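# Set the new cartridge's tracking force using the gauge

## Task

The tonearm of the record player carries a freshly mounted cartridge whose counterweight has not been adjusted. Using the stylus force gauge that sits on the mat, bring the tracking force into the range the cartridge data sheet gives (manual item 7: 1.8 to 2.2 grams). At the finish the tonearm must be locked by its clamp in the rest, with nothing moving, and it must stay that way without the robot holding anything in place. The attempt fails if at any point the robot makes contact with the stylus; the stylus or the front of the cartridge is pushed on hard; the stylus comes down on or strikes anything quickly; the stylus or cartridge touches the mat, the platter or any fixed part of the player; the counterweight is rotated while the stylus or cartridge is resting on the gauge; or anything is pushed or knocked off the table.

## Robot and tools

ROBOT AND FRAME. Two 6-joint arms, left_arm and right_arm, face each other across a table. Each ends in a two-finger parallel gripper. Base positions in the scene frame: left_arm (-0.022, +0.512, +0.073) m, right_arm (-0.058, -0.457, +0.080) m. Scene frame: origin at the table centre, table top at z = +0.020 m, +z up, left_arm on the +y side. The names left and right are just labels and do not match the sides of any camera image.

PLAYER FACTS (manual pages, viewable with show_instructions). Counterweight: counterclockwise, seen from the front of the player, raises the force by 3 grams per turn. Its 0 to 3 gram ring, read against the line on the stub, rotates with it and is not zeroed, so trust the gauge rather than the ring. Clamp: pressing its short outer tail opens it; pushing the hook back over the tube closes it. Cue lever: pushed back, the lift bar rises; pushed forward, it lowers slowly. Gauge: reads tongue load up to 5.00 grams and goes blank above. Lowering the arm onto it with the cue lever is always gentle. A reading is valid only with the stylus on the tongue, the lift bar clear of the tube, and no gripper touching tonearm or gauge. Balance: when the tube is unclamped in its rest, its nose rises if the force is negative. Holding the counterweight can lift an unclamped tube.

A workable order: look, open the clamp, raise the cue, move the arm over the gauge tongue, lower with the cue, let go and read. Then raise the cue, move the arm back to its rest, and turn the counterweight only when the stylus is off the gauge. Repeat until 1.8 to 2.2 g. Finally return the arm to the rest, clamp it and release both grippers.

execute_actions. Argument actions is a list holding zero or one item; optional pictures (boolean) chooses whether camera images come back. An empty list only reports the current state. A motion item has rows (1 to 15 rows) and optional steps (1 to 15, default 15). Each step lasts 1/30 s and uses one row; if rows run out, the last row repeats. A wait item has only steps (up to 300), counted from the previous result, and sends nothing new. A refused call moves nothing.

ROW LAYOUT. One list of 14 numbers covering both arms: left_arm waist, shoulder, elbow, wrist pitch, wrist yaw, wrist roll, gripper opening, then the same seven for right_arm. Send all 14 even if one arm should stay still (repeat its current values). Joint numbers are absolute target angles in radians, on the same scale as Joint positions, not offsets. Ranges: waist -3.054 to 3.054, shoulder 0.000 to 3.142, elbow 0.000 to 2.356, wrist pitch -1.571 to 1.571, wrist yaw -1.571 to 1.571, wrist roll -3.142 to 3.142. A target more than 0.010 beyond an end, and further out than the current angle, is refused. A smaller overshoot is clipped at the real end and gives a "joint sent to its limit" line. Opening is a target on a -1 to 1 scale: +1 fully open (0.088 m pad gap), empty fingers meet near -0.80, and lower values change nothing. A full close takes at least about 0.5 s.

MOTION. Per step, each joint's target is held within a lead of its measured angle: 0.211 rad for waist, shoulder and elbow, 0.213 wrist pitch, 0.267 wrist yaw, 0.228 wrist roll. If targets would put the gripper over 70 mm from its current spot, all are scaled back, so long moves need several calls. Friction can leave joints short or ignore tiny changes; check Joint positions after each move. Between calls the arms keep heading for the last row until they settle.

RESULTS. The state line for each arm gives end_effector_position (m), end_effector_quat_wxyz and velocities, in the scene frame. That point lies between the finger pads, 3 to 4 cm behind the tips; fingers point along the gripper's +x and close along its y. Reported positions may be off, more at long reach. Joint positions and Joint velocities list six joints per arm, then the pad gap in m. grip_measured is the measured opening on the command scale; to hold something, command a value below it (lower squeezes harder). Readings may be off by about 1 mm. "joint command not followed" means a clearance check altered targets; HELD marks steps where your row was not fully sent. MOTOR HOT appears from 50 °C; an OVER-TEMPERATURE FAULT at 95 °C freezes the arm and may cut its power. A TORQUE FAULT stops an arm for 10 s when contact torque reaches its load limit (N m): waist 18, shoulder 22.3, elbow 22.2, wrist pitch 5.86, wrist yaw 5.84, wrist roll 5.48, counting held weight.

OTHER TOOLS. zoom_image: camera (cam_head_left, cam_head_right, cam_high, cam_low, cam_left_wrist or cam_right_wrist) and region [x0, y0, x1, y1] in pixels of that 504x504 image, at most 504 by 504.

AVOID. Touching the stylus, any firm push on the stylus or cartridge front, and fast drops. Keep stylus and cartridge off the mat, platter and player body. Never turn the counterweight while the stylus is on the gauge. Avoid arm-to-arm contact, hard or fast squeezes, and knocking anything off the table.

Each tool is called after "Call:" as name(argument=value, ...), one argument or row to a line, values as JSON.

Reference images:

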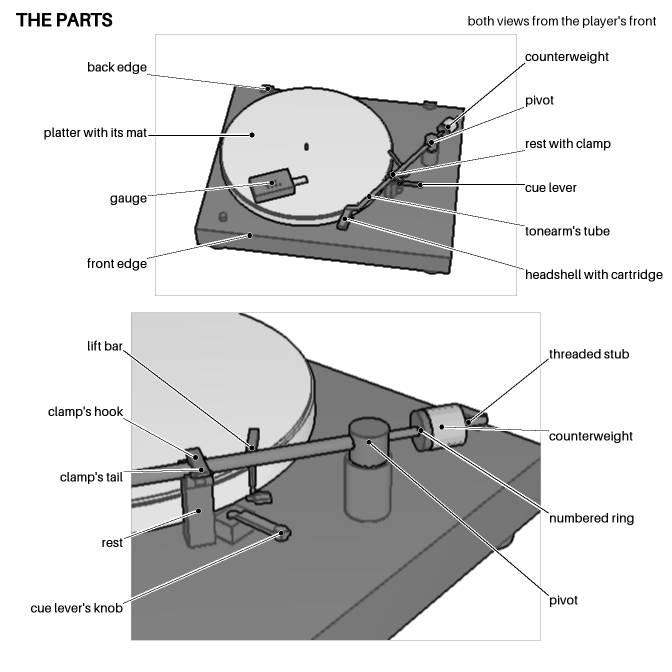

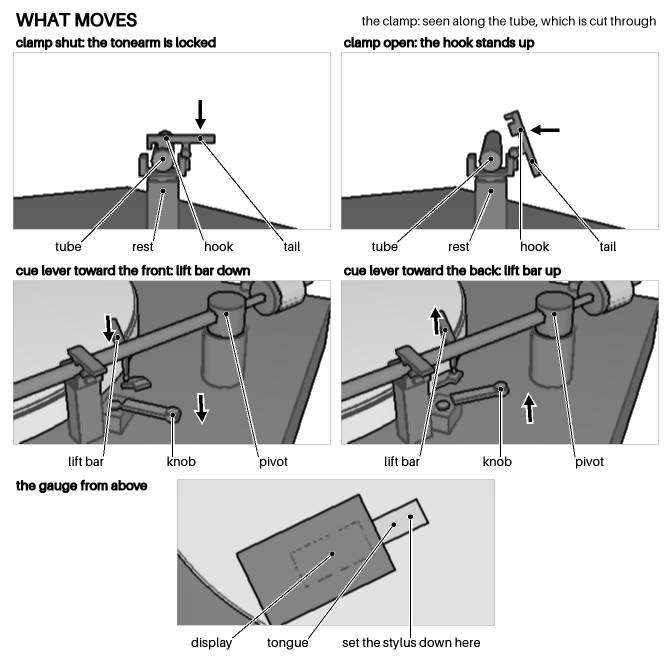

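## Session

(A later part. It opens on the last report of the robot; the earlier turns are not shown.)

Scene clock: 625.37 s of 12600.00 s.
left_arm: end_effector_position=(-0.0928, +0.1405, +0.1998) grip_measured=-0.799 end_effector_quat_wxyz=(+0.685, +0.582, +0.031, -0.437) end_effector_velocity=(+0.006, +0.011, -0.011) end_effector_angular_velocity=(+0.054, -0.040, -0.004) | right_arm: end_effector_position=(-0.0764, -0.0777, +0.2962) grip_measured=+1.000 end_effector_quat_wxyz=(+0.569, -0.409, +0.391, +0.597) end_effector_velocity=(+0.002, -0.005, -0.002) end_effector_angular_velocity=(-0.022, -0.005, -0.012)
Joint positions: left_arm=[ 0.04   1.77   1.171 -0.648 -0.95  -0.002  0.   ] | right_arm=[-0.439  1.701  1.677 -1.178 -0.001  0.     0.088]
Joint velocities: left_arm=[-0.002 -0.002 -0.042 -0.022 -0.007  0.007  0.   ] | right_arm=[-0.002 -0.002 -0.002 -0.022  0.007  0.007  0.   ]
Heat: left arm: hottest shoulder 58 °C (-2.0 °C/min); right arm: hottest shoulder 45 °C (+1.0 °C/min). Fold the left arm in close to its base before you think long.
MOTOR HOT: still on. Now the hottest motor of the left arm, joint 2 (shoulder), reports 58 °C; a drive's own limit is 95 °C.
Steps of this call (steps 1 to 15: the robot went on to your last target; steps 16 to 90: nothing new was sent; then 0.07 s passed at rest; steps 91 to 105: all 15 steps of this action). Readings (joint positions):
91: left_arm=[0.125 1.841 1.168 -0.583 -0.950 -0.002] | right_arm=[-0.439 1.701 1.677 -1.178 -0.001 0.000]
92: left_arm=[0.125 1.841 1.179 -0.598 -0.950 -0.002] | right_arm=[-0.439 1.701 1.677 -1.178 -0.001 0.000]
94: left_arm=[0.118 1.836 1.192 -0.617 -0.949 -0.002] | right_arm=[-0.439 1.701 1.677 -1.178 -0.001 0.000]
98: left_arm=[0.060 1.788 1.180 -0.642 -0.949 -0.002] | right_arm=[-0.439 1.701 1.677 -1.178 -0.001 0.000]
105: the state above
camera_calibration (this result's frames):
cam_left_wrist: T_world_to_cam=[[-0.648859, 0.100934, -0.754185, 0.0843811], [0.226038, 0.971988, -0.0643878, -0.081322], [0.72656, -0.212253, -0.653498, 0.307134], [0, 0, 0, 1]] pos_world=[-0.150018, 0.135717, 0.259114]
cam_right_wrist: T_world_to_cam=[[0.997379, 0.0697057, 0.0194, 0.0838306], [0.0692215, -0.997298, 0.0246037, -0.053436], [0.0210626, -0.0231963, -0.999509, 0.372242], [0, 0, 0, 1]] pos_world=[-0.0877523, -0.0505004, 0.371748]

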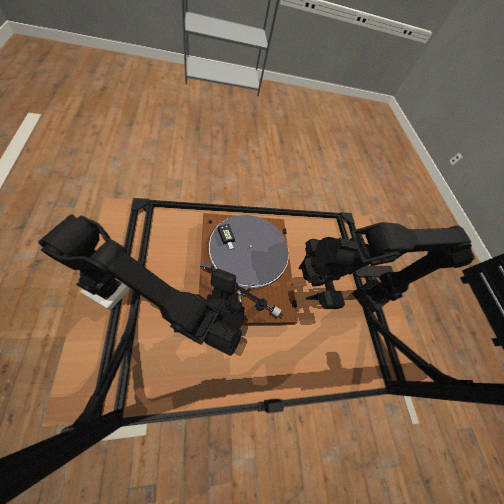

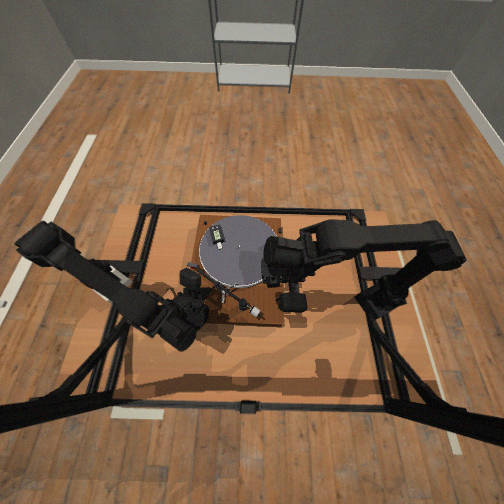

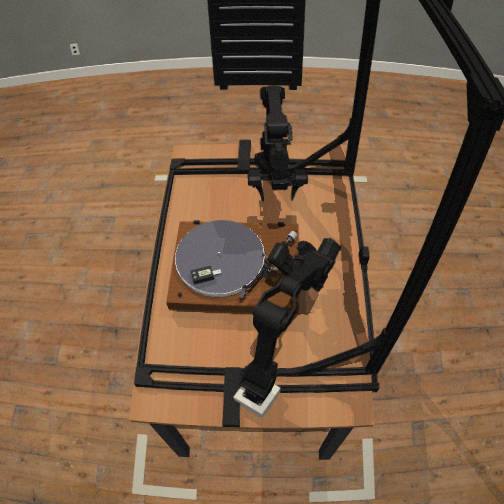

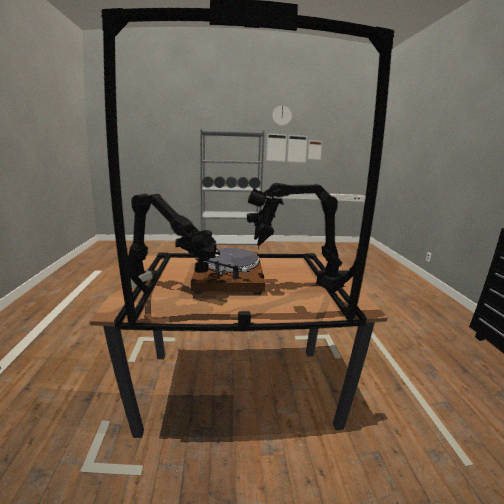

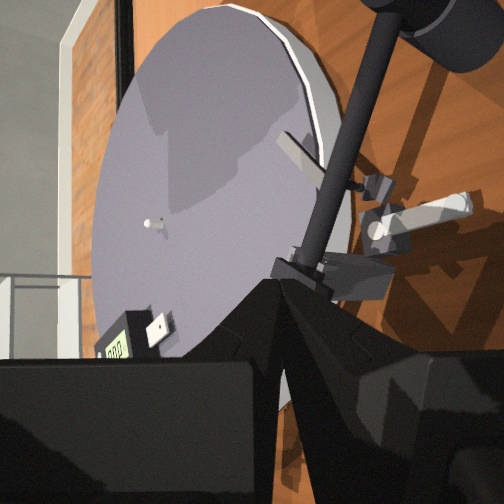

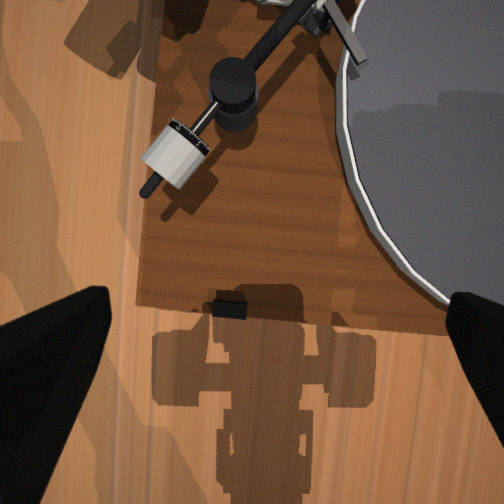

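Call:
zoom_image(
  camera="cam_right_wrist",
  region=[130, 90, 250, 210],
)

Call:
execute_actions(
  actions=[
    {"rows":[[0.1,1.7,1.3,-0.8,-0.6,0,-0.9,-0.439,1.7,1.678,-1.178,0,0,1],[0.2,1.6,1.4,-0.9,-0.3,0,-0.9,-0.439,1.7,1.678,-1.178,0,0,1],[0.35,1.5,1.45,-0.95,0,0,-0.9,-0.439,1.7,1.678,-1.178,0,0,1]],"steps":15},
  ],
)

Region (130, 90, 250, 210) of cam_right_wrist's 504x504 image, scaled by 4.200, with more detail than that image has.

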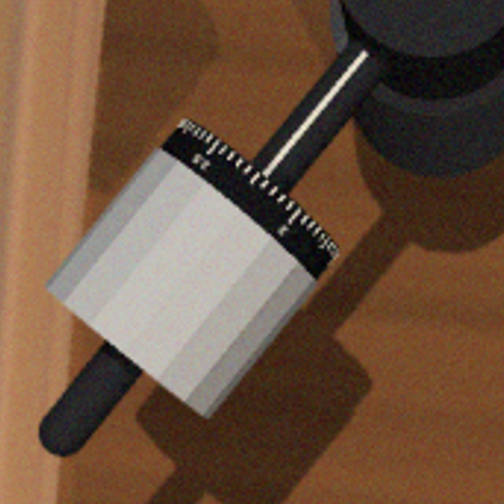

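Scene clock: 629.77 s of 12600.00 s.
left_arm: end_effector_position=(-0.0909, +0.1524, +0.3052) grip_measured=-0.799 end_effector_quat_wxyz=(+0.571, +0.379, +0.291, -0.668) end_effector_velocity=(-0.087, +0.020, -0.049) end_effector_angular_velocity=(+0.290, +0.439, -0.316) | right_arm: end_effector_position=(-0.0764, -0.0777, +0.2962) grip_measured=+1.000 end_effector_quat_wxyz=(+0.569, -0.409, +0.391, +0.597) end_effector_velocity=(+0.002, -0.001, +0.001) end_effector_angular_velocity=(-0.002, -0.010, +0.002)
Joint positions: left_arm=[ 0.347  1.494  1.446 -0.947 -0.053 -0.001  0.   ] | right_arm=[-0.439  1.701  1.677 -1.178 -0.001  0.     0.088]
Joint velocities: left_arm=[-0.007  0.1    0.002 -0.095  0.579 -0.007  0.   ] | right_arm=[-0.002 -0.002  0.002 -0.007  0.007 -0.007  0.   ]
Heat: left arm: hottest shoulder 58 °C (-2.0 °C/min); right arm: hottest shoulder 45 °C (+1.0 °C/min). Fold the left arm in close to its base before you think long.
MOTOR HOT: still on. Now the hottest motor of the left arm, joint 2 (shoulder), reports 58 °C; a drive's own limit is 95 °C.
Steps of this call (steps 1 to 15: the robot went on to your last target; steps 16 to 90: nothing new was sent; then 0.90 s passed at rest; steps 91 to 105: all 15 steps of this action). Readings (joint positions):
91: left_arm=[0.047 1.762 1.190 -0.692 -0.882 -0.001] | right_arm=[-0.439 1.701 1.677 -1.178 -0.001 0.000]
92: left_arm=[0.063 1.749 1.220 -0.742 -0.806 -0.001] | right_arm=[-0.439 1.701 1.677 -1.178 -0.001 0.000]
94: left_arm=[0.123 1.704 1.276 -0.806 -0.711 -0.001] | right_arm=[-0.439 1.701 1.677 -1.178 -0.001 0.000]
98: left_arm=[0.287 1.566 1.394 -0.901 -0.459 -0.001] | right_arm=[-0.439 1.701 1.677 -1.178 -0.001 0.000]
105: the state above
camera_calibration (this result's frames):
cam_left_wrist: T_world_to_cam=[[-0.975582, 0.218544, -0.0218536, -0.107233], [0.218638, 0.956875, -0.191278, -0.0461466], [-0.0208917, -0.191386, -0.981293, 0.40606], [0, 0, 0, 1]] pos_world=[-0.0860418, 0.145306, 0.387293]
cam_right_wrist: T_world_to_cam=[[0.997379, 0.0697057, 0.0194, 0.0838306], [0.0692215, -0.997298, 0.0246037, -0.053436], [0.0210626, -0.0231963, -0.999509, 0.372242], [0, 0, 0, 1]] pos_world=[-0.0877523, -0.0505004, 0.371748]

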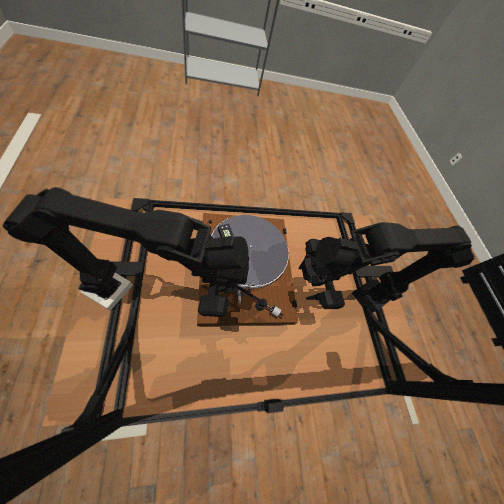

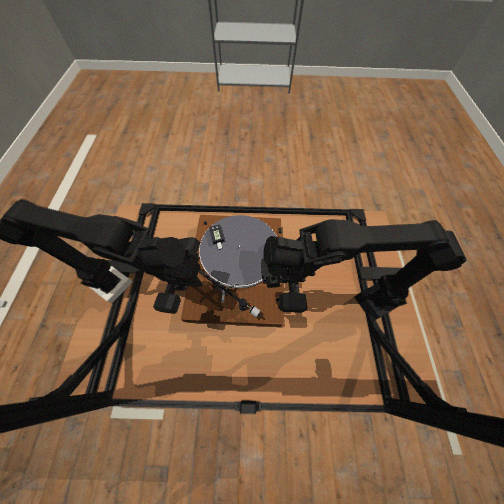

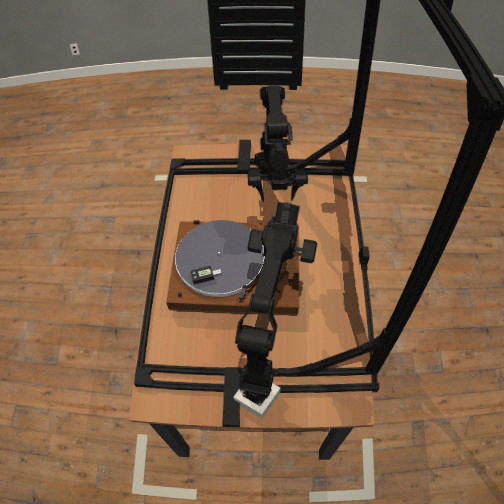

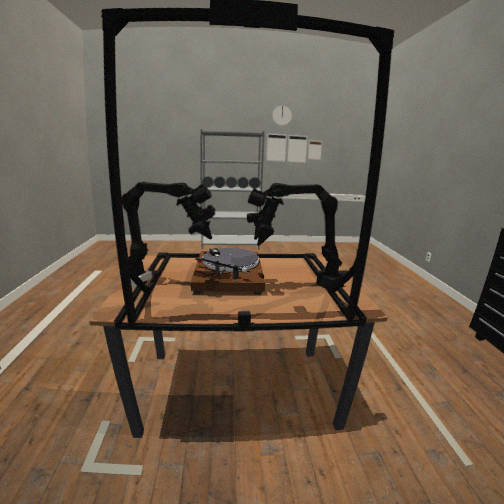

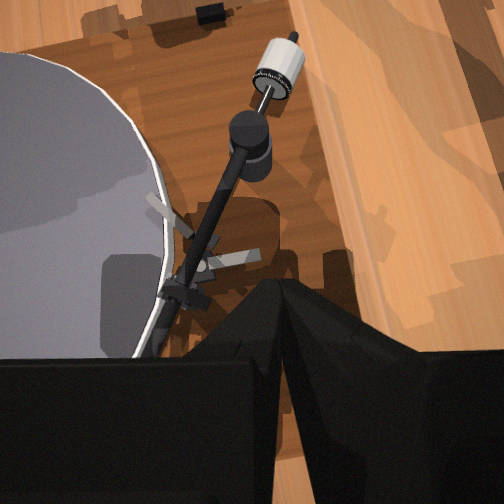

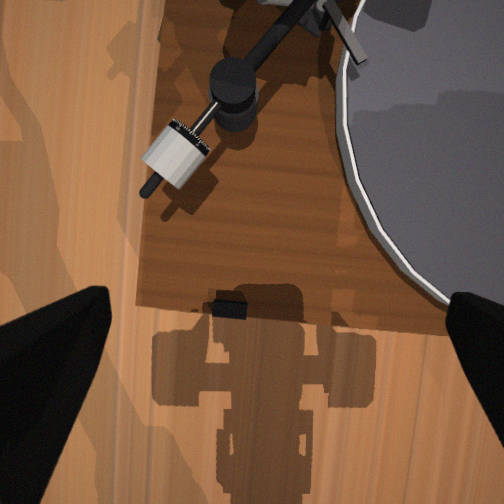

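Call:
execute_actions(
  actions=[
    {"rows":[[0.35,1.5,1.45,-0.95,0,0,-0.9,-0.3,1.65,1.5,-0.8,0.2,-0.3,0.6],[0.35,1.5,1.45,-0.95,0,0,-0.9,-0.1,1.65,1.3,-0.3,0.5,-0.6,0.4],[0.35,1.5,1.45,-0.95,0,0,-0.9,0.1,1.75,1.1,0.3,0.9,-1.0,0.3],[0.35,1.5,1.45,-0.95,0,0,-0.9,0.197,1.9,0.85,1.05,1.295,-1.4,0.3]],"steps":15},
  ],
  pictures=false,
)

Call:
execute_actions(
  actions=[
    {"rows":[[0.35,1.5,1.45,-0.95,0,0,-0.9,0.197,1.9,0.85,1.05,1.295,-1.4,0.3]],"steps":15},
  ],
  pictures=false,
)

Call:
execute_actions(
  actions=[
    {"rows":[[0.35,1.5,1.45,-0.95,0,0,-0.9,0.197,1.9,0.85,1.05,1.295,-1.4,0.3]],"steps":15},
  ],
)

Scene clock: 655.20 s of 12600.00 s.
left_arm: end_effector_position=(-0.0984, +0.1534, +0.3031) grip_measured=-0.799 end_effector_quat_wxyz=(+0.553, +0.373, +0.302, -0.681) end_effector_velocity=(+0.001, +0.002, -0.001) end_effector_angular_velocity=(+0.007, -0.004, +0.008) | right_arm: end_effector_position=(-0.1828, -0.1076, +0.1290) grip_measured=+0.304 end_effector_quat_wxyz=(+0.347, -0.796, -0.188, +0.458) end_effector_velocity=(+0.090, -0.245, -0.143) end_effector_angular_velocity=(+0.281, -2.965, +1.406)
Joint positions: left_arm=[ 0.347  1.5    1.447 -0.949 -0.002 -0.001  0.   ] | right_arm=[ 0.18   1.895  1.019 -0.415  0.899 -0.788  0.054]
Joint velocities: left_arm=[-0.002 -0.002 -0.002 -0.007 -0.007 -0.007  0.   ] | right_arm=[ 0.828  0.085 -1.829  1.868  2.249 -2.    -0.002]
Heat: left arm: hottest shoulder 55 °C (-4.0 °C/min); right arm: hottest shoulder 45 °C (+0.0 °C/min). Fold the left arm in close to its base before you think long.
MOTOR HOT: still on. Now the hottest motor of the left arm, joint 2 (shoulder), reports 55 °C; a drive's own limit is 95 °C.
Steps of this call (steps 1 to 30: the robot went on to your last target; steps 31 to 90: nothing new was sent; then 21.93 s passed at rest; steps 91 to 105: all 15 steps of this action). Readings (joint positions):
91: left_arm=[0.347 1.499 1.447 -0.949 -0.002 -0.001] | right_arm=[-0.428 1.691 1.646 -1.126 0.045 -0.049]
92: left_arm=[0.347 1.499 1.447 -0.949 -0.002 -0.001] | right_arm=[-0.393 1.675 1.596 -1.054 0.131 -0.116]
94: left_arm=[0.347 1.499 1.447 -0.949 -0.002 -0.001] | right_arm=[-0.300 1.685 1.525 -0.979 0.233 -0.207]
98: left_arm=[0.347 1.499 1.447 -0.949 -0.002 -0.001] | right_arm=[-0.157 1.794 1.404 -0.824 0.411 -0.359]
105: the state above

Scene clock: 655.70 s of 12600.00 s.
left_arm: end_effector_position=(-0.0984, +0.1534, +0.3031) grip_measured=-0.799 end_effector_quat_wxyz=(+0.553, +0.373, +0.302, -0.681) end_effector_velocity=(-0.002, -0.001, -0.001) end_effector_angular_velocity=(-0.000, +0.010, -0.000) | right_arm: end_effector_position=(-0.1821, -0.0741, +0.1941) grip_measured=+0.300 end_effector_quat_wxyz=(-0.488, +0.748, +0.326, -0.310) end_effector_velocity=(-0.066, +0.080, +0.171) end_effector_angular_velocity=(+1.351, +1.069, +0.023)
Joint positions: left_arm=[ 0.347  1.5    1.447 -0.949 -0.002 -0.001  0.   ] | right_arm=[ 0.194  1.906  0.859  0.503  1.287 -1.387  0.054]
Joint velocities: left_arm=[-0.002  0.002 -0.002  0.007  0.007 -0.007  0.   ] | right_arm=[ 0.002 -0.007 -0.002  1.81  -0.007 -0.095 -0.   ]
Heat: left arm: hottest shoulder 55 °C (-4.1 °C/min); right arm: hottest shoulder 45 °C (+0.0 °C/min). Fold the left arm in close to its base before you think long.
MOTOR HOT: still on. Now the hottest motor of the left arm, joint 2 (shoulder), reports 55 °C; a drive's own limit is 95 °C.
Steps of this call (steps 1 to 15: all 15 steps of this action). Readings (joint positions):
1: left_arm=[0.347 1.500 1.447 -0.949 -0.002 -0.001] | right_arm=[0.199 1.897 0.965 -0.357 0.974 -0.854]
2: left_arm=[0.347 1.500 1.447 -0.949 -0.002 -0.001] | right_arm=[0.205 1.900 0.922 -0.301 1.050 -0.920]
4: left_arm=[0.347 1.500 1.447 -0.949 -0.002 -0.001] | right_arm=[0.199 1.906 0.873 -0.182 1.174 -1.052]
8: left_arm=[0.347 1.500 1.447 -0.949 -0.002 -0.001] | right_arm=[0.193 1.906 0.860 0.072 1.264 -1.292]
15: the state above

Scene clock: 656.20 s of 12600.00 s.
left_arm: end_effector_position=(-0.0984, +0.1534, +0.3031) grip_measured=-0.799 end_effector_quat_wxyz=(+0.553, +0.373, +0.302, -0.681) end_effector_velocity=(+0.001, +0.004, -0.004) end_effector_angular_velocity=(+0.028, +0.004, +0.005) | right_arm: end_effector_position=(-0.1917, -0.0623, +0.2511) grip_measured=+0.300 end_effector_quat_wxyz=(+0.678, -0.571, -0.298, +0.354) end_effector_velocity=(-0.002, +0.002, +0.006) end_effector_angular_velocity=(+0.035, +0.020, +0.020)
Joint positions: left_arm=[ 0.347  1.5    1.447 -0.949 -0.002 -0.001  0.   ] | right_arm=[ 0.195  1.903  0.858  1.042  1.29  -1.397  0.054]
Joint velocities: left_arm=[ 0.002  0.002 -0.002 -0.022  0.007 -0.007  0.   ] | right_arm=[-0.002  0.002 -0.002  0.066 -0.022 -0.022 -0.   ]
Heat: left arm: hottest shoulder 55 °C (-4.1 °C/min); right arm: hottest shoulder 45 °C (+0.0 °C/min). Fold the left arm in close to its base before you think long.
MOTOR HOT: still on. Now the hottest motor of the left arm, joint 2 (shoulder), reports 55 °C; a drive's own limit is 95 °C.
Steps of this call (steps 1 to 15: all 15 steps of this action). Readings (joint positions):
1: left_arm=[0.347 1.500 1.447 -0.949 -0.002 -0.001] | right_arm=[0.194 1.906 0.859 0.566 1.288 -1.390]
2: left_arm=[0.347 1.500 1.447 -0.949 -0.002 -0.001] | right_arm=[0.195 1.906 0.858 0.629 1.288 -1.392]
4: left_arm=[0.347 1.500 1.447 -0.949 -0.002 -0.001] | right_arm=[0.195 1.906 0.858 0.755 1.289 -1.393]
8: left_arm=[0.347 1.500 1.447 -0.949 -0.002 -0.001] | right_arm=[0.195 1.905 0.858 0.969 1.289 -1.396]
15: the state above
camera_calibration (this result's frames):
cam_left_wrist: T_world_to_cam=[[-0.969266, 0.245093, 0.0212761, -0.131341], [0.23706, 0.953607, -0.18557, -0.0453697], [-0.0657709, -0.174823, -0.982401, 0.397416], [0, 0, 0, 1]] pos_world=[-0.0904109, 0.144933, 0.384797]
cam_right_wrist: T_world_to_cam=[[0.110319, -0.089671, 0.989843, -0.225003], [0.530307, -0.837, -0.134928, 0.10945], [0.840598, 0.539806, -0.044784, 0.282369], [0, 0, 0, 1]] pos_world=[-0.270578, -0.0809904, 0.250131]

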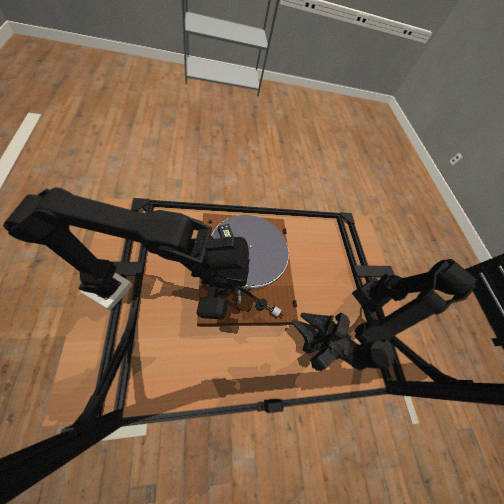

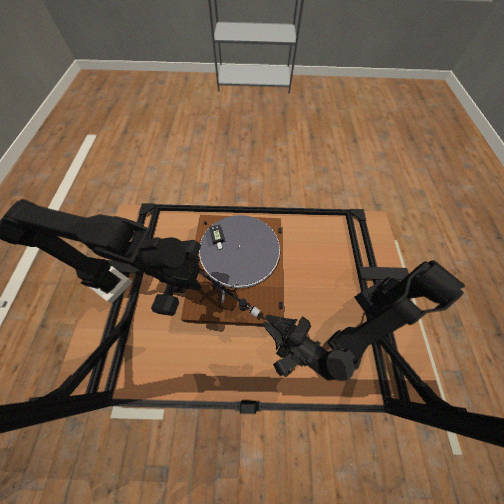

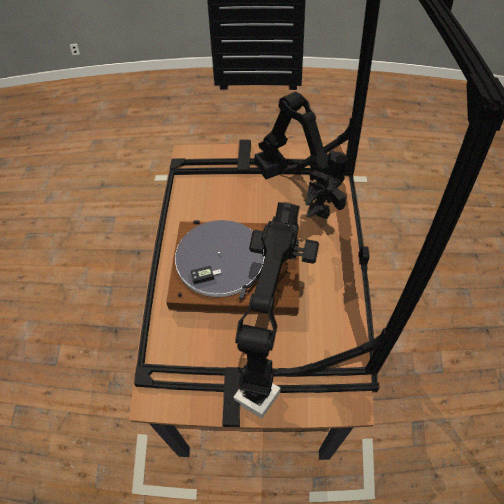

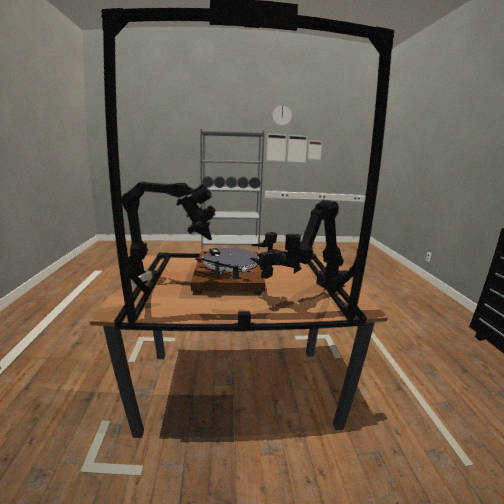

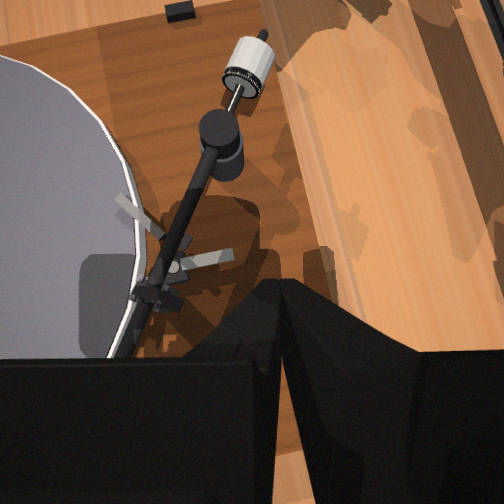

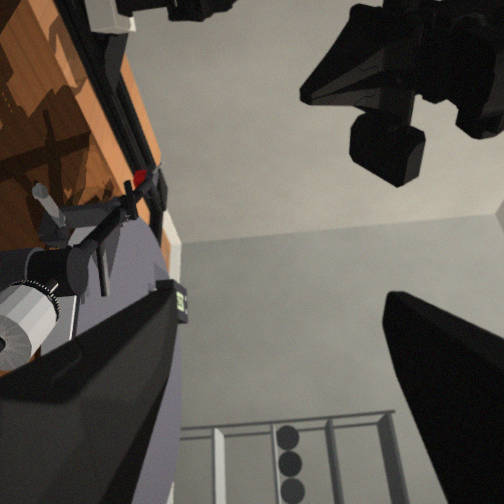

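Call:
execute_actions(
  actions=[
    {"rows":[[0.35,1.5,1.45,-0.95,0,0,-0.9,0.197,1.925,0.842,1.083,1.295,-1.4,0.3],[0.35,1.5,1.45,-0.95,0,0,-0.9,0.197,1.95,0.834,1.116,1.295,-1.4,0.3],[0.35,1.5,1.45,-0.95,0,0,-0.9,0.197,1.975,0.826,1.149,1.295,-1.4,0.3],[0.35,1.5,1.45,-0.95,0,0,-0.9,0.197,2.0,0.818,1.182,1.295,-1.4,0.3],[0.35,1.5,1.45,-0.95,0,0,-0.9,0.197,2.025,0.81,1.215,1.295,-1.4,0.3],[0.35,1.5,1.45,-0.95,0,0,-0.9,0.197,2.05,0.802,1.248,1.295,-1.4,0.3],[0.35,1.5,1.45,-0.95,0,0,-0.9,0.197,2.075,0.794,1.281,1.295,-1.4,0.3],[0.35,1.5,1.45,-0.95,0,0,-0.9,0.197,2.1,0.786,1.314,1.295,-1.4,0.3],[0.35,1.5,1.45,-0.95,0,0,-0.9,0.197,2.125,0.778,1.347,1.295,-1.4,0.3],[0.35,1.5,1.45,-0.95,0,0,-0.9,0.197,2.15,0.77,1.38,1.295,-1.4,0.3],[0.35,1.5,1.45,-0.95,0,0,-0.9,0.197,2.175,0.762,1.413,1.295,-1.4,0.3],[0.35,1.5,1.45,-0.95,0,0,-0.9,0.197,2.2,0.752,1.448,1.295,-1.4,0.3],[0.35,1.5,1.45,-0.95,0,0,-0.9,0.197,2.225,0.743,1.482,1.295,-1.4,0.3],[0.35,1.5,1.45,-0.95,0,0,-0.9,0.197,2.25,0.734,1.516,1.295,-1.4,0.3],[0.35,1.5,1.45,-0.95,0,0,-0.9,0.197,2.267,0.7266,1.5405,1.295,-1.4,0.3]],"steps":15},
  ],
  pictures=false,
)

Call:
execute_actions(
  actions=[
    {"rows":[[0.35,1.5,1.45,-0.95,0,0,-0.9,0.197,2.267,0.7266,1.5405,1.295,-1.4,0.3]],"steps":10},
  ],
)

Call:
zoom_image(
  camera="cam_left_wrist",
  region=[190, 0, 330, 140],
)

Scene clock: 665.93 s of 12600.00 s.
left_arm: end_effector_position=(-0.0984, +0.1534, +0.3031) grip_measured=-0.799 end_effector_quat_wxyz=(+0.553, +0.373, +0.302, -0.681) end_effector_velocity=(-0.002, -0.000, +0.001) end_effector_angular_velocity=(-0.005, +0.011, -0.000) | right_arm: end_effector_position=(-0.1818, -0.0745, +0.1618) grip_measured=+0.300 end_effector_quat_wxyz=(+0.683, -0.565, -0.296, +0.355) end_effector_velocity=(+0.053, -0.063, -0.199) end_effector_angular_velocity=(-0.064, -0.059, -0.024)
Joint positions: left_arm=[ 0.347  1.5    1.447 -0.949 -0.002 -0.001  0.   ] | right_arm=[ 0.195  2.206  0.754  1.464  1.29  -1.396  0.054]
Joint velocities: left_arm=[-0.002 -0.002 -0.002  0.007  0.007 -0.007  0.   ] | right_arm=[-0.002  0.686 -0.266  0.886  0.022 -0.022 -0.   ]
Heat: left arm: hottest shoulder 54 °C (-6.0 °C/min); right arm: hottest shoulder 45 °C (+0.0 °C/min). Fold the left arm in close to its base before you think long.
MOTOR HOT: still on. Now the hottest motor of the left arm, joint 2 (shoulder), reports 54 °C; a drive's own limit is 95 °C.
Steps of this call (steps 1 to 15: the robot went on to your last target; steps 16 to 90: nothing new was sent; then 6.23 s passed at rest; steps 91 to 105: all 15 steps of this action). Readings (joint positions):
91: left_arm=[0.347 1.500 1.447 -0.949 -0.002 -0.001] | right_arm=[0.195 1.905 0.857 1.057 1.290 -1.396]
92: left_arm=[0.347 1.500 1.447 -0.949 -0.002 -0.001] | right_arm=[0.195 1.911 0.854 1.075 1.290 -1.396]
94: left_arm=[0.347 1.500 1.447 -0.949 -0.002 -0.001] | right_arm=[0.195 1.936 0.848 1.123 1.290 -1.396]
98: left_arm=[0.347 1.500 1.447 -0.949 -0.002 -0.001] | right_arm=[0.195 2.031 0.816 1.237 1.290 -1.396]
105: the state above

Scene clock: 666.27 s of 12600.00 s.
left_arm: end_effector_position=(-0.0984, +0.1534, +0.3031) grip_measured=-0.799 end_effector_quat_wxyz=(+0.553, +0.373, +0.302, -0.681) end_effector_velocity=(+0.001, +0.003, +0.001) end_effector_angular_velocity=(+0.000, -0.010, -0.005) | right_arm: end_effector_position=(-0.1771, -0.0802, +0.1464) grip_measured=+0.300 end_effector_quat_wxyz=(+0.682, -0.567, -0.297, +0.354) end_effector_velocity=(+0.001, +0.000, -0.004) end_effector_angular_velocity=(-0.010, -0.011, +0.005)
Joint positions: left_arm=[ 0.347  1.5    1.447 -0.949 -0.002 -0.001  0.   ] | right_arm=[ 0.195  2.259  0.731  1.536  1.291 -1.397  0.054]
Joint velocities: left_arm=[-0.002 -0.007 -0.002 -0.007 -0.007  0.007  0.   ] | right_arm=[-0.002  0.012 -0.002  0.007 -0.007 -0.007 -0.   ]
Heat: left arm: hottest shoulder 54 °C (-6.1 °C/min); right arm: hottest shoulder 45 °C (+0.0 °C/min). Fold the left arm in close to its base before you think long.
MOTOR HOT: still on. Now the hottest motor of the left arm, joint 2 (shoulder), reports 54 °C; a drive's own limit is 95 °C.
Steps of this call (steps 1 to 10: all 10 steps of this action). Readings (joint positions):
1: left_arm=[0.347 1.500 1.447 -0.949 -0.002 -0.001] | right_arm=[0.195 2.225 0.746 1.485 1.290 -1.396]
2: left_arm=[0.347 1.500 1.447 -0.949 -0.002 -0.001] | right_arm=[0.195 2.240 0.740 1.500 1.291 -1.396]
4: left_arm=[0.347 1.500 1.447 -0.949 -0.002 -0.001] | right_arm=[0.195 2.256 0.732 1.518 1.291 -1.396]
8: left_arm=[0.347 1.500 1.447 -0.949 -0.002 -0.001] | right_arm=[0.195 2.259 0.731 1.535 1.291 -1.397]
10: the state above
camera_calibration (this result's frames):
cam_left_wrist: T_world_to_cam=[[-0.969266, 0.245093, 0.0212761, -0.131341], [0.23706, 0.953607, -0.18557, -0.0453697], [-0.0657709, -0.174823, -0.982401, 0.397416], [0, 0, 0, 1]] pos_world=[-0.0904109, 0.144933, 0.384797]
cam_right_wrist: T_world_to_cam=[[0.117339, -0.0985938, 0.988186, -0.123823], [0.528336, -0.836356, -0.146181, 0.0739769], [0.840888, 0.539247, -0.0460467, 0.275291], [0, 0, 0, 1]] pos_world=[-0.256044, -0.0987868, 0.14585]

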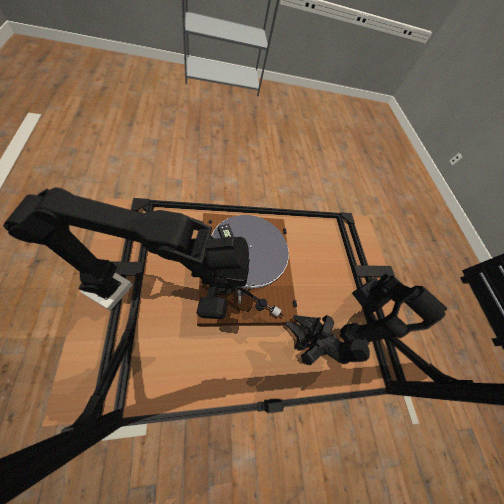

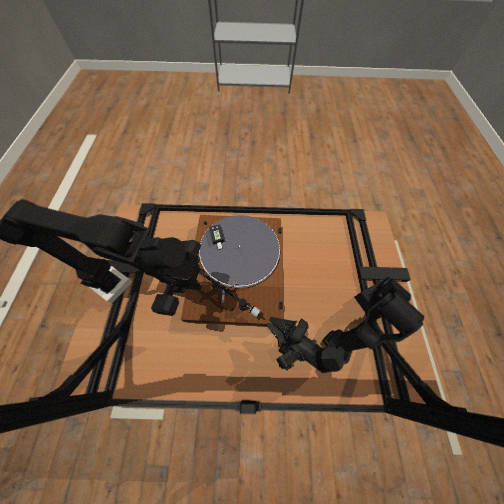

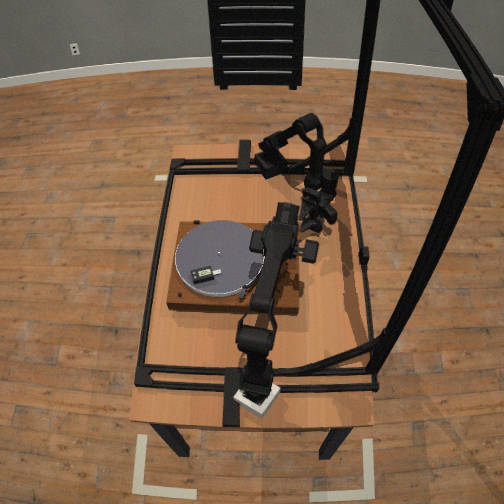

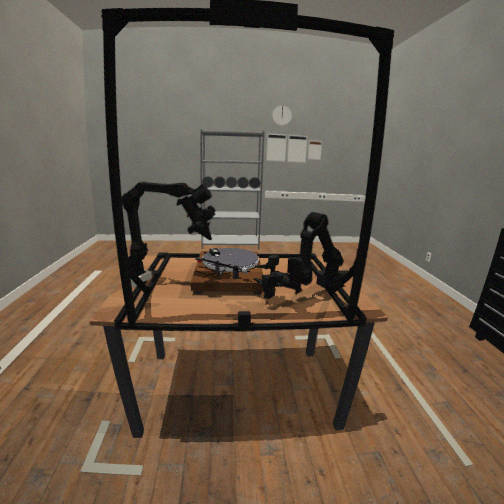

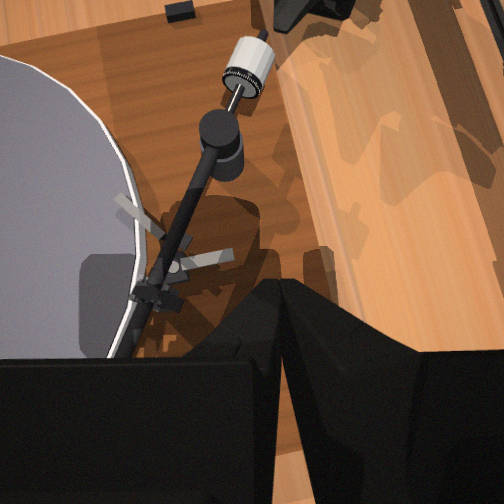

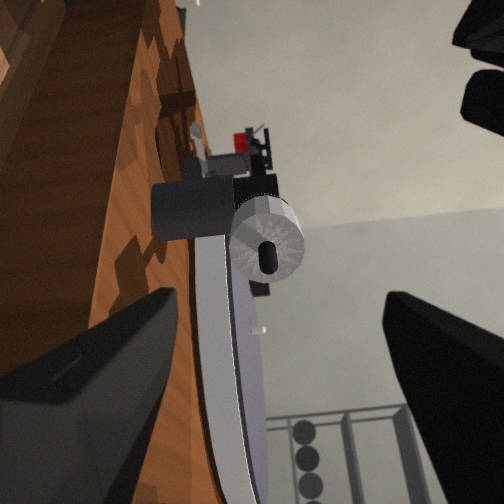

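Region (190, 0, 330, 140) of cam_left_wrist's 504x504 image, scaled by 3.600, with more detail than that image has.

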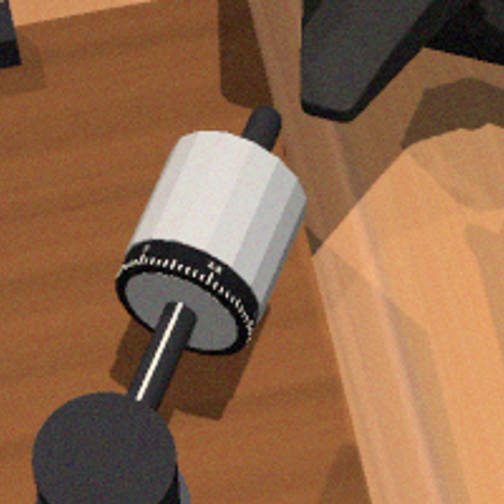

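Call:
execute_actions(
  actions=[
    {"rows":[[0.35,1.5,1.45,-0.95,0,0,-0.9,0.185,2.272,0.737,1.535,1.283,-1.4,0.3],[0.35,1.5,1.45,-0.95,0,0,-0.9,0.173,2.276,0.746,1.529,1.271,-1.4,0.3],[0.35,1.5,1.45,-0.95,0,0,-0.9,0.161,2.279,0.754,1.523,1.259,-1.4,0.3],[0.35,1.5,1.45,-0.95,0,0,-0.9,0.149,2.282,0.763,1.517,1.247,-1.4,0.3],[0.35,1.5,1.45,-0.95,0,0,-0.9,0.137,2.286,0.771,1.511,1.235,-1.4,0.3],[0.35,1.5,1.45,-0.95,0,0,-0.9,0.125,2.289,0.78,1.505,1.223,-1.4,0.3],[0.35,1.5,1.45,-0.95,0,0,-0.9,0.113,2.292,0.788,1.5,1.211,-1.4,0.3]],"steps":15},
  ],
)

Scene clock: 684.87 s of 12600.00 s.
left_arm: end_effector_position=(-0.0983, +0.1534, +0.3031) grip_measured=-0.799 end_effector_quat_wxyz=(+0.553, +0.373, +0.302, -0.681) end_effector_velocity=(+0.002, +0.002, +0.001) end_effector_angular_velocity=(+0.000, -0.010, +0.000) | right_arm: end_effector_position=(-0.1619, -0.0562, +0.1435) grip_measured=+0.300 end_effector_quat_wxyz=(+0.680, -0.571, -0.295, +0.352) end_effector_velocity=(-0.000, +0.001, -0.003) end_effector_angular_velocity=(-0.022, -0.018, +0.005)
Joint positions: left_arm=[ 0.347  1.5    1.447 -0.949 -0.002 -0.001  0.   ] | right_arm=[ 0.115  2.283  0.78   1.503  1.218 -1.397  0.054]
Joint velocities: left_arm=[ 0.002 -0.007 -0.002 -0.007 -0.007  0.007  0.   ] | right_arm=[-0.002  0.002  0.002 -0.022 -0.007 -0.007 -0.   ]
Heat: left arm: hottest shoulder 53 °C (-5.1 °C/min); right arm: hottest shoulder 45 °C (+0.0 °C/min). Fold the left arm in close to its base before you think long.
MOTOR HOT: still on. Now the hottest motor of the left arm, joint 2 (shoulder), reports 53 °C; a drive's own limit is 95 °C.
Steps of this call (steps 1 to 15: the robot went on to your last target; steps 16 to 90: nothing new was sent; then 15.10 s passed at rest; steps 91 to 105: all 15 steps of this action). Readings (joint positions):
91: left_arm=[0.347 1.500 1.447 -0.949 -0.002 -0.001] | right_arm=[0.195 2.260 0.730 1.538 1.291 -1.397]
92: left_arm=[0.347 1.500 1.447 -0.949 -0.002 -0.001] | right_arm=[0.193 2.261 0.732 1.538 1.290 -1.397]
94: left_arm=[0.347 1.500 1.447 -0.949 -0.002 -0.001] | right_arm=[0.180 2.266 0.740 1.530 1.275 -1.397]
98: left_arm=[0.347 1.500 1.447 -0.949 -0.002 -0.001] | right_arm=[0.135 2.279 0.768 1.510 1.234 -1.397]
105: the state above
camera_calibration (this result's frames):
cam_left_wrist: T_world_to_cam=[[-0.969359, 0.244723, 0.0212761, -0.131154], [0.236696, 0.953697, -0.18557, -0.0454242], [-0.0657042, -0.174848, -0.982401, 0.397431], [0, 0, 0, 1]] pos_world=[-0.0902709, 0.144907, 0.384797]
cam_right_wrist: T_world_to_cam=[[0.112237, -0.0937282, 0.989251, -0.121074], [0.523871, -0.84037, -0.139059, 0.0836446], [0.844371, 0.533847, -0.0452192, 0.249547], [0, 0, 0, 1]] pos_world=[-0.24094, -0.0742754, 0.142689]

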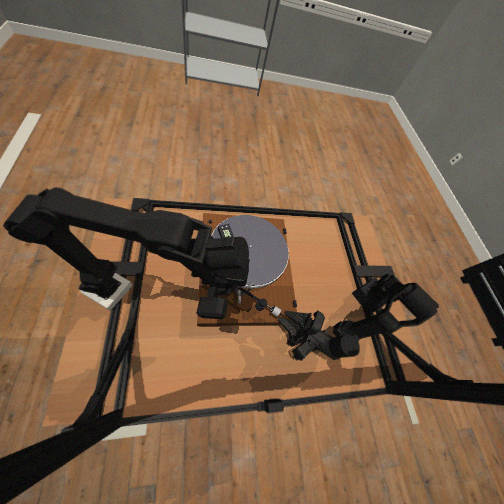

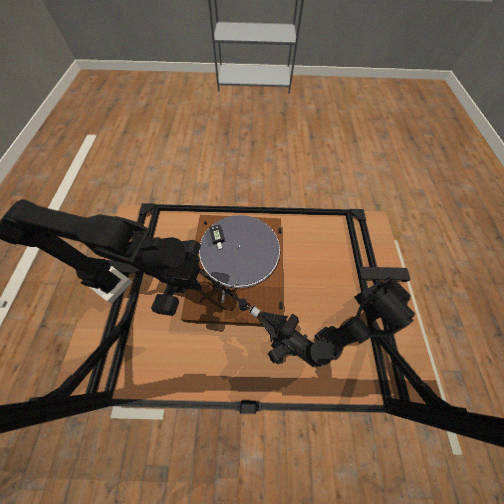

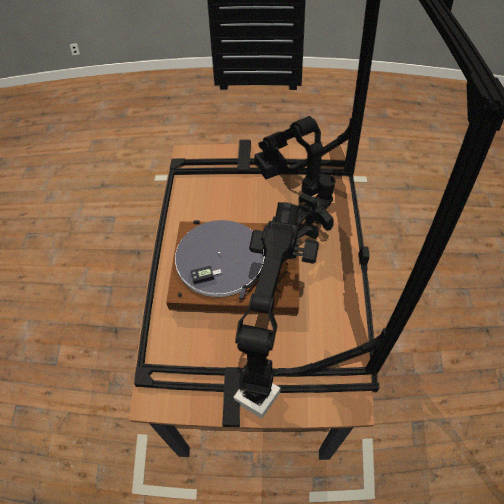

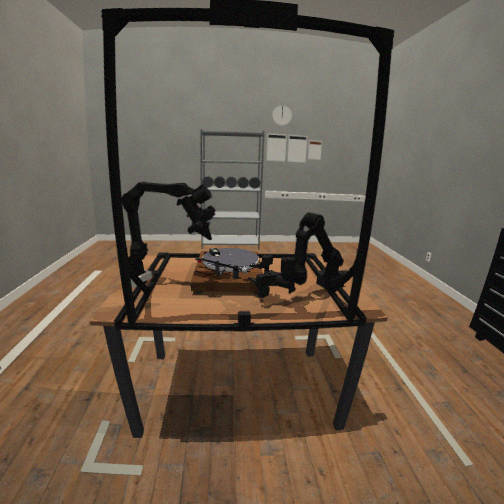

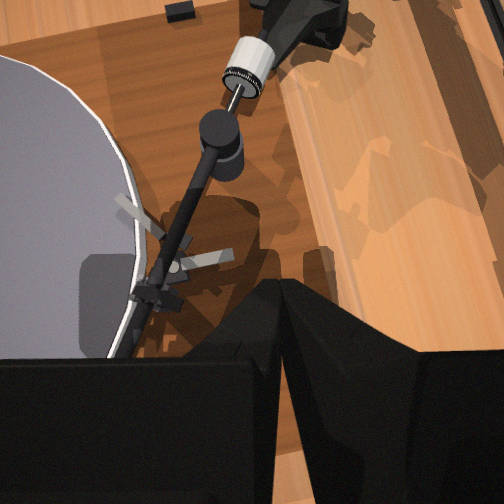

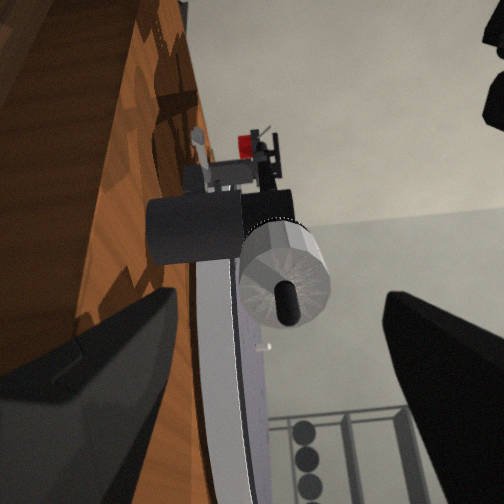

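Call:
execute_actions(
  actions=[
    {"rows":[[0.35,1.5,1.45,-0.95,0,0,-0.9,0.104,2.292,0.797,1.494,1.202,-1.4,0.3],[0.35,1.5,1.45,-0.95,0,0,-0.9,0.095,2.293,0.805,1.488,1.193,-1.4,0.3],[0.35,1.5,1.45,-0.95,0,0,-0.9,0.086,2.294,0.812,1.482,1.184,-1.4,0.3],[0.35,1.5,1.45,-0.95,0,0,-0.9,0.077,2.295,0.819,1.476,1.175,-1.4,0.3],[0.35,1.5,1.45,-0.95,0,0,-0.9,0.068,2.296,0.826,1.47,1.166,-1.4,0.3],[0.35,1.5,1.45,-0.95,0,0,-0.9,0.059,2.297,0.833,1.464,1.157,-1.4,0.3],[0.35,1.5,1.45,-0.95,0,0,-0.9,0.05,2.298,0.839,1.458,1.148,-1.4,0.3],[0.35,1.5,1.45,-0.95,0,0,-0.9,0.041,2.299,0.845,1.452,1.139,-1.4,0.3],[0.35,1.5,1.45,-0.95,0,0,-0.9,0.034,2.3,0.85,1.447,1.13,-1.4,0.3],[0.35,1.5,1.45,-0.95,0,0,-0.9,0.027,2.3,0.855,1.443,1.121,-1.4,0.3]],"steps":15},
  ],
)

Scene clock: 693.73 s of 12600.00 s.
left_arm: end_effector_position=(-0.0983, +0.1535, +0.3030) grip_measured=-0.799 end_effector_quat_wxyz=(+0.553, +0.373, +0.303, -0.681) end_effector_velocity=(+0.000, +0.001, -0.003) end_effector_angular_velocity=(+0.011, -0.005, +0.008) | right_arm: end_effector_position=(-0.1571, -0.0282, +0.1498) grip_measured=+0.299 end_effector_quat_wxyz=(+0.678, -0.561, -0.305, +0.364) end_effector_velocity=(-0.000, +0.006, -0.002) end_effector_angular_velocity=(-0.018, -0.015, +0.024)
Joint positions: left_arm=[ 0.347  1.5    1.447 -0.949 -0.002 -0.001  0.   ] | right_arm=[ 0.054  2.286  0.849  1.448  1.122 -1.395  0.054]
Joint velocities: left_arm=[-0.002  0.002 -0.002 -0.007 -0.007 -0.007  0.   ] | right_arm=[-0.012  0.002  0.007 -0.022 -0.037 -0.007 -0.   ]
Heat: left arm: hottest shoulder 52 °C (-6.0 °C/min); right arm: hottest shoulder 45 °C (+0.0 °C/min). Fold the left arm in close to its base before you think long.
MOTOR HOT: still on. Now the hottest motor of the left arm, joint 2 (shoulder), reports 52 °C; a drive's own limit is 95 °C.
Steps of this call (steps 1 to 15: the robot went on to your last target; steps 16 to 90: nothing new was sent; then 5.37 s passed at rest; steps 91 to 105: all 15 steps of this action). Readings (joint positions):
91: left_arm=[0.347 1.500 1.447 -0.949 -0.002 -0.001] | right_arm=[0.115 2.284 0.782 1.500 1.214 -1.397]
92: left_arm=[0.347 1.500 1.447 -0.949 -0.002 -0.001] | right_arm=[0.112 2.284 0.786 1.497 1.210 -1.397]
94: left_arm=[0.347 1.500 1.447 -0.949 -0.002 -0.001] | right_arm=[0.103 2.285 0.796 1.490 1.196 -1.397]
98: left_arm=[0.347 1.500 1.447 -0.949 -0.002 -0.001] | right_arm=[0.075 2.286 0.825 1.469 1.161 -1.395]
105: the state above
camera_calibration (this result's frames):
cam_left_wrist: T_world_to_cam=[[-0.969361, 0.244715, 0.0212906, -0.131159], [0.236711, 0.953767, -0.185195, -0.0456241], [-0.0656264, -0.174481, -0.982471, 0.397372], [0, 0, 0, 1]] pos_world=[-0.0902628, 0.144945, 0.38475]
cam_right_wrist: T_world_to_cam=[[0.122085, -0.0996763, 0.987502, -0.123517], [0.551747, -0.820227, -0.151005, 0.112266], [0.825027, 0.563287, -0.0451417, 0.228635], [0, 0, 0, 1]] pos_world=[-0.235493, -0.0490155, 0.149247]

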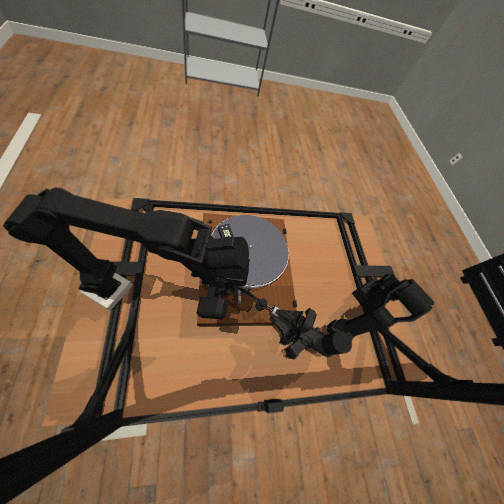

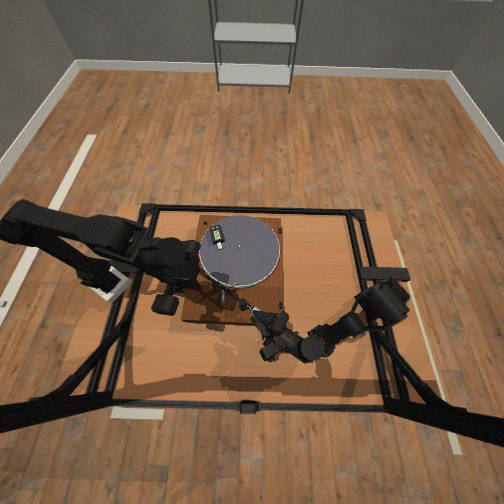

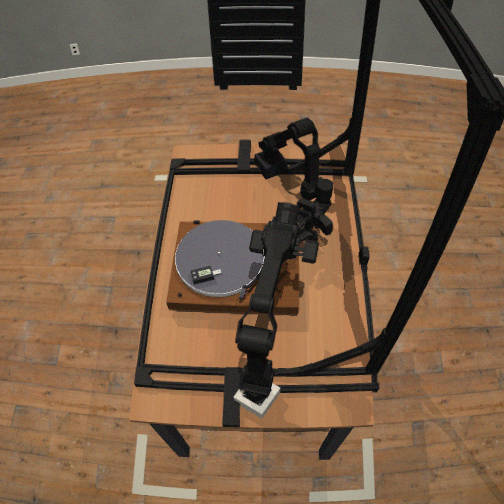

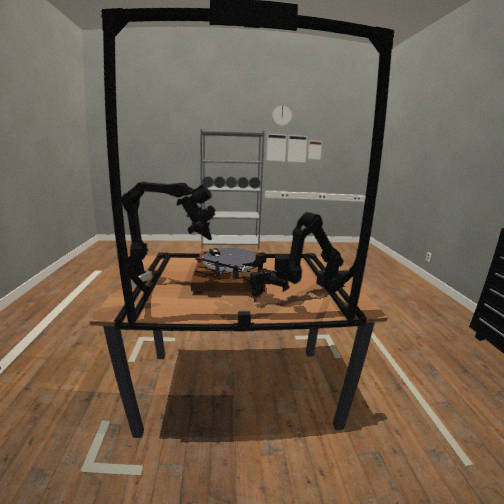

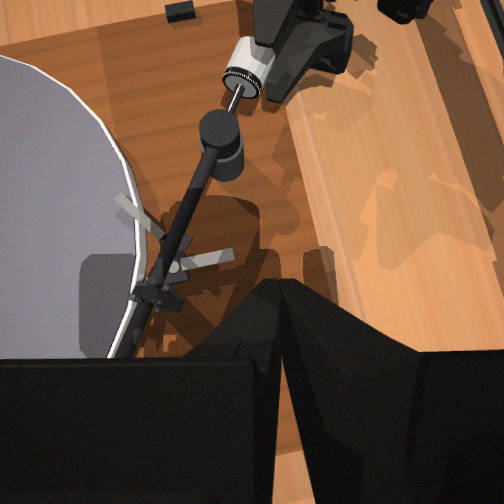

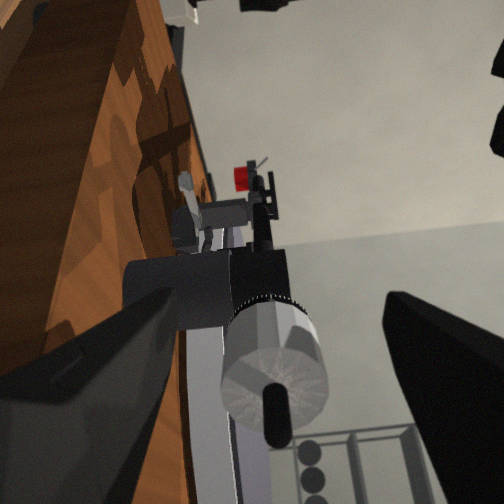

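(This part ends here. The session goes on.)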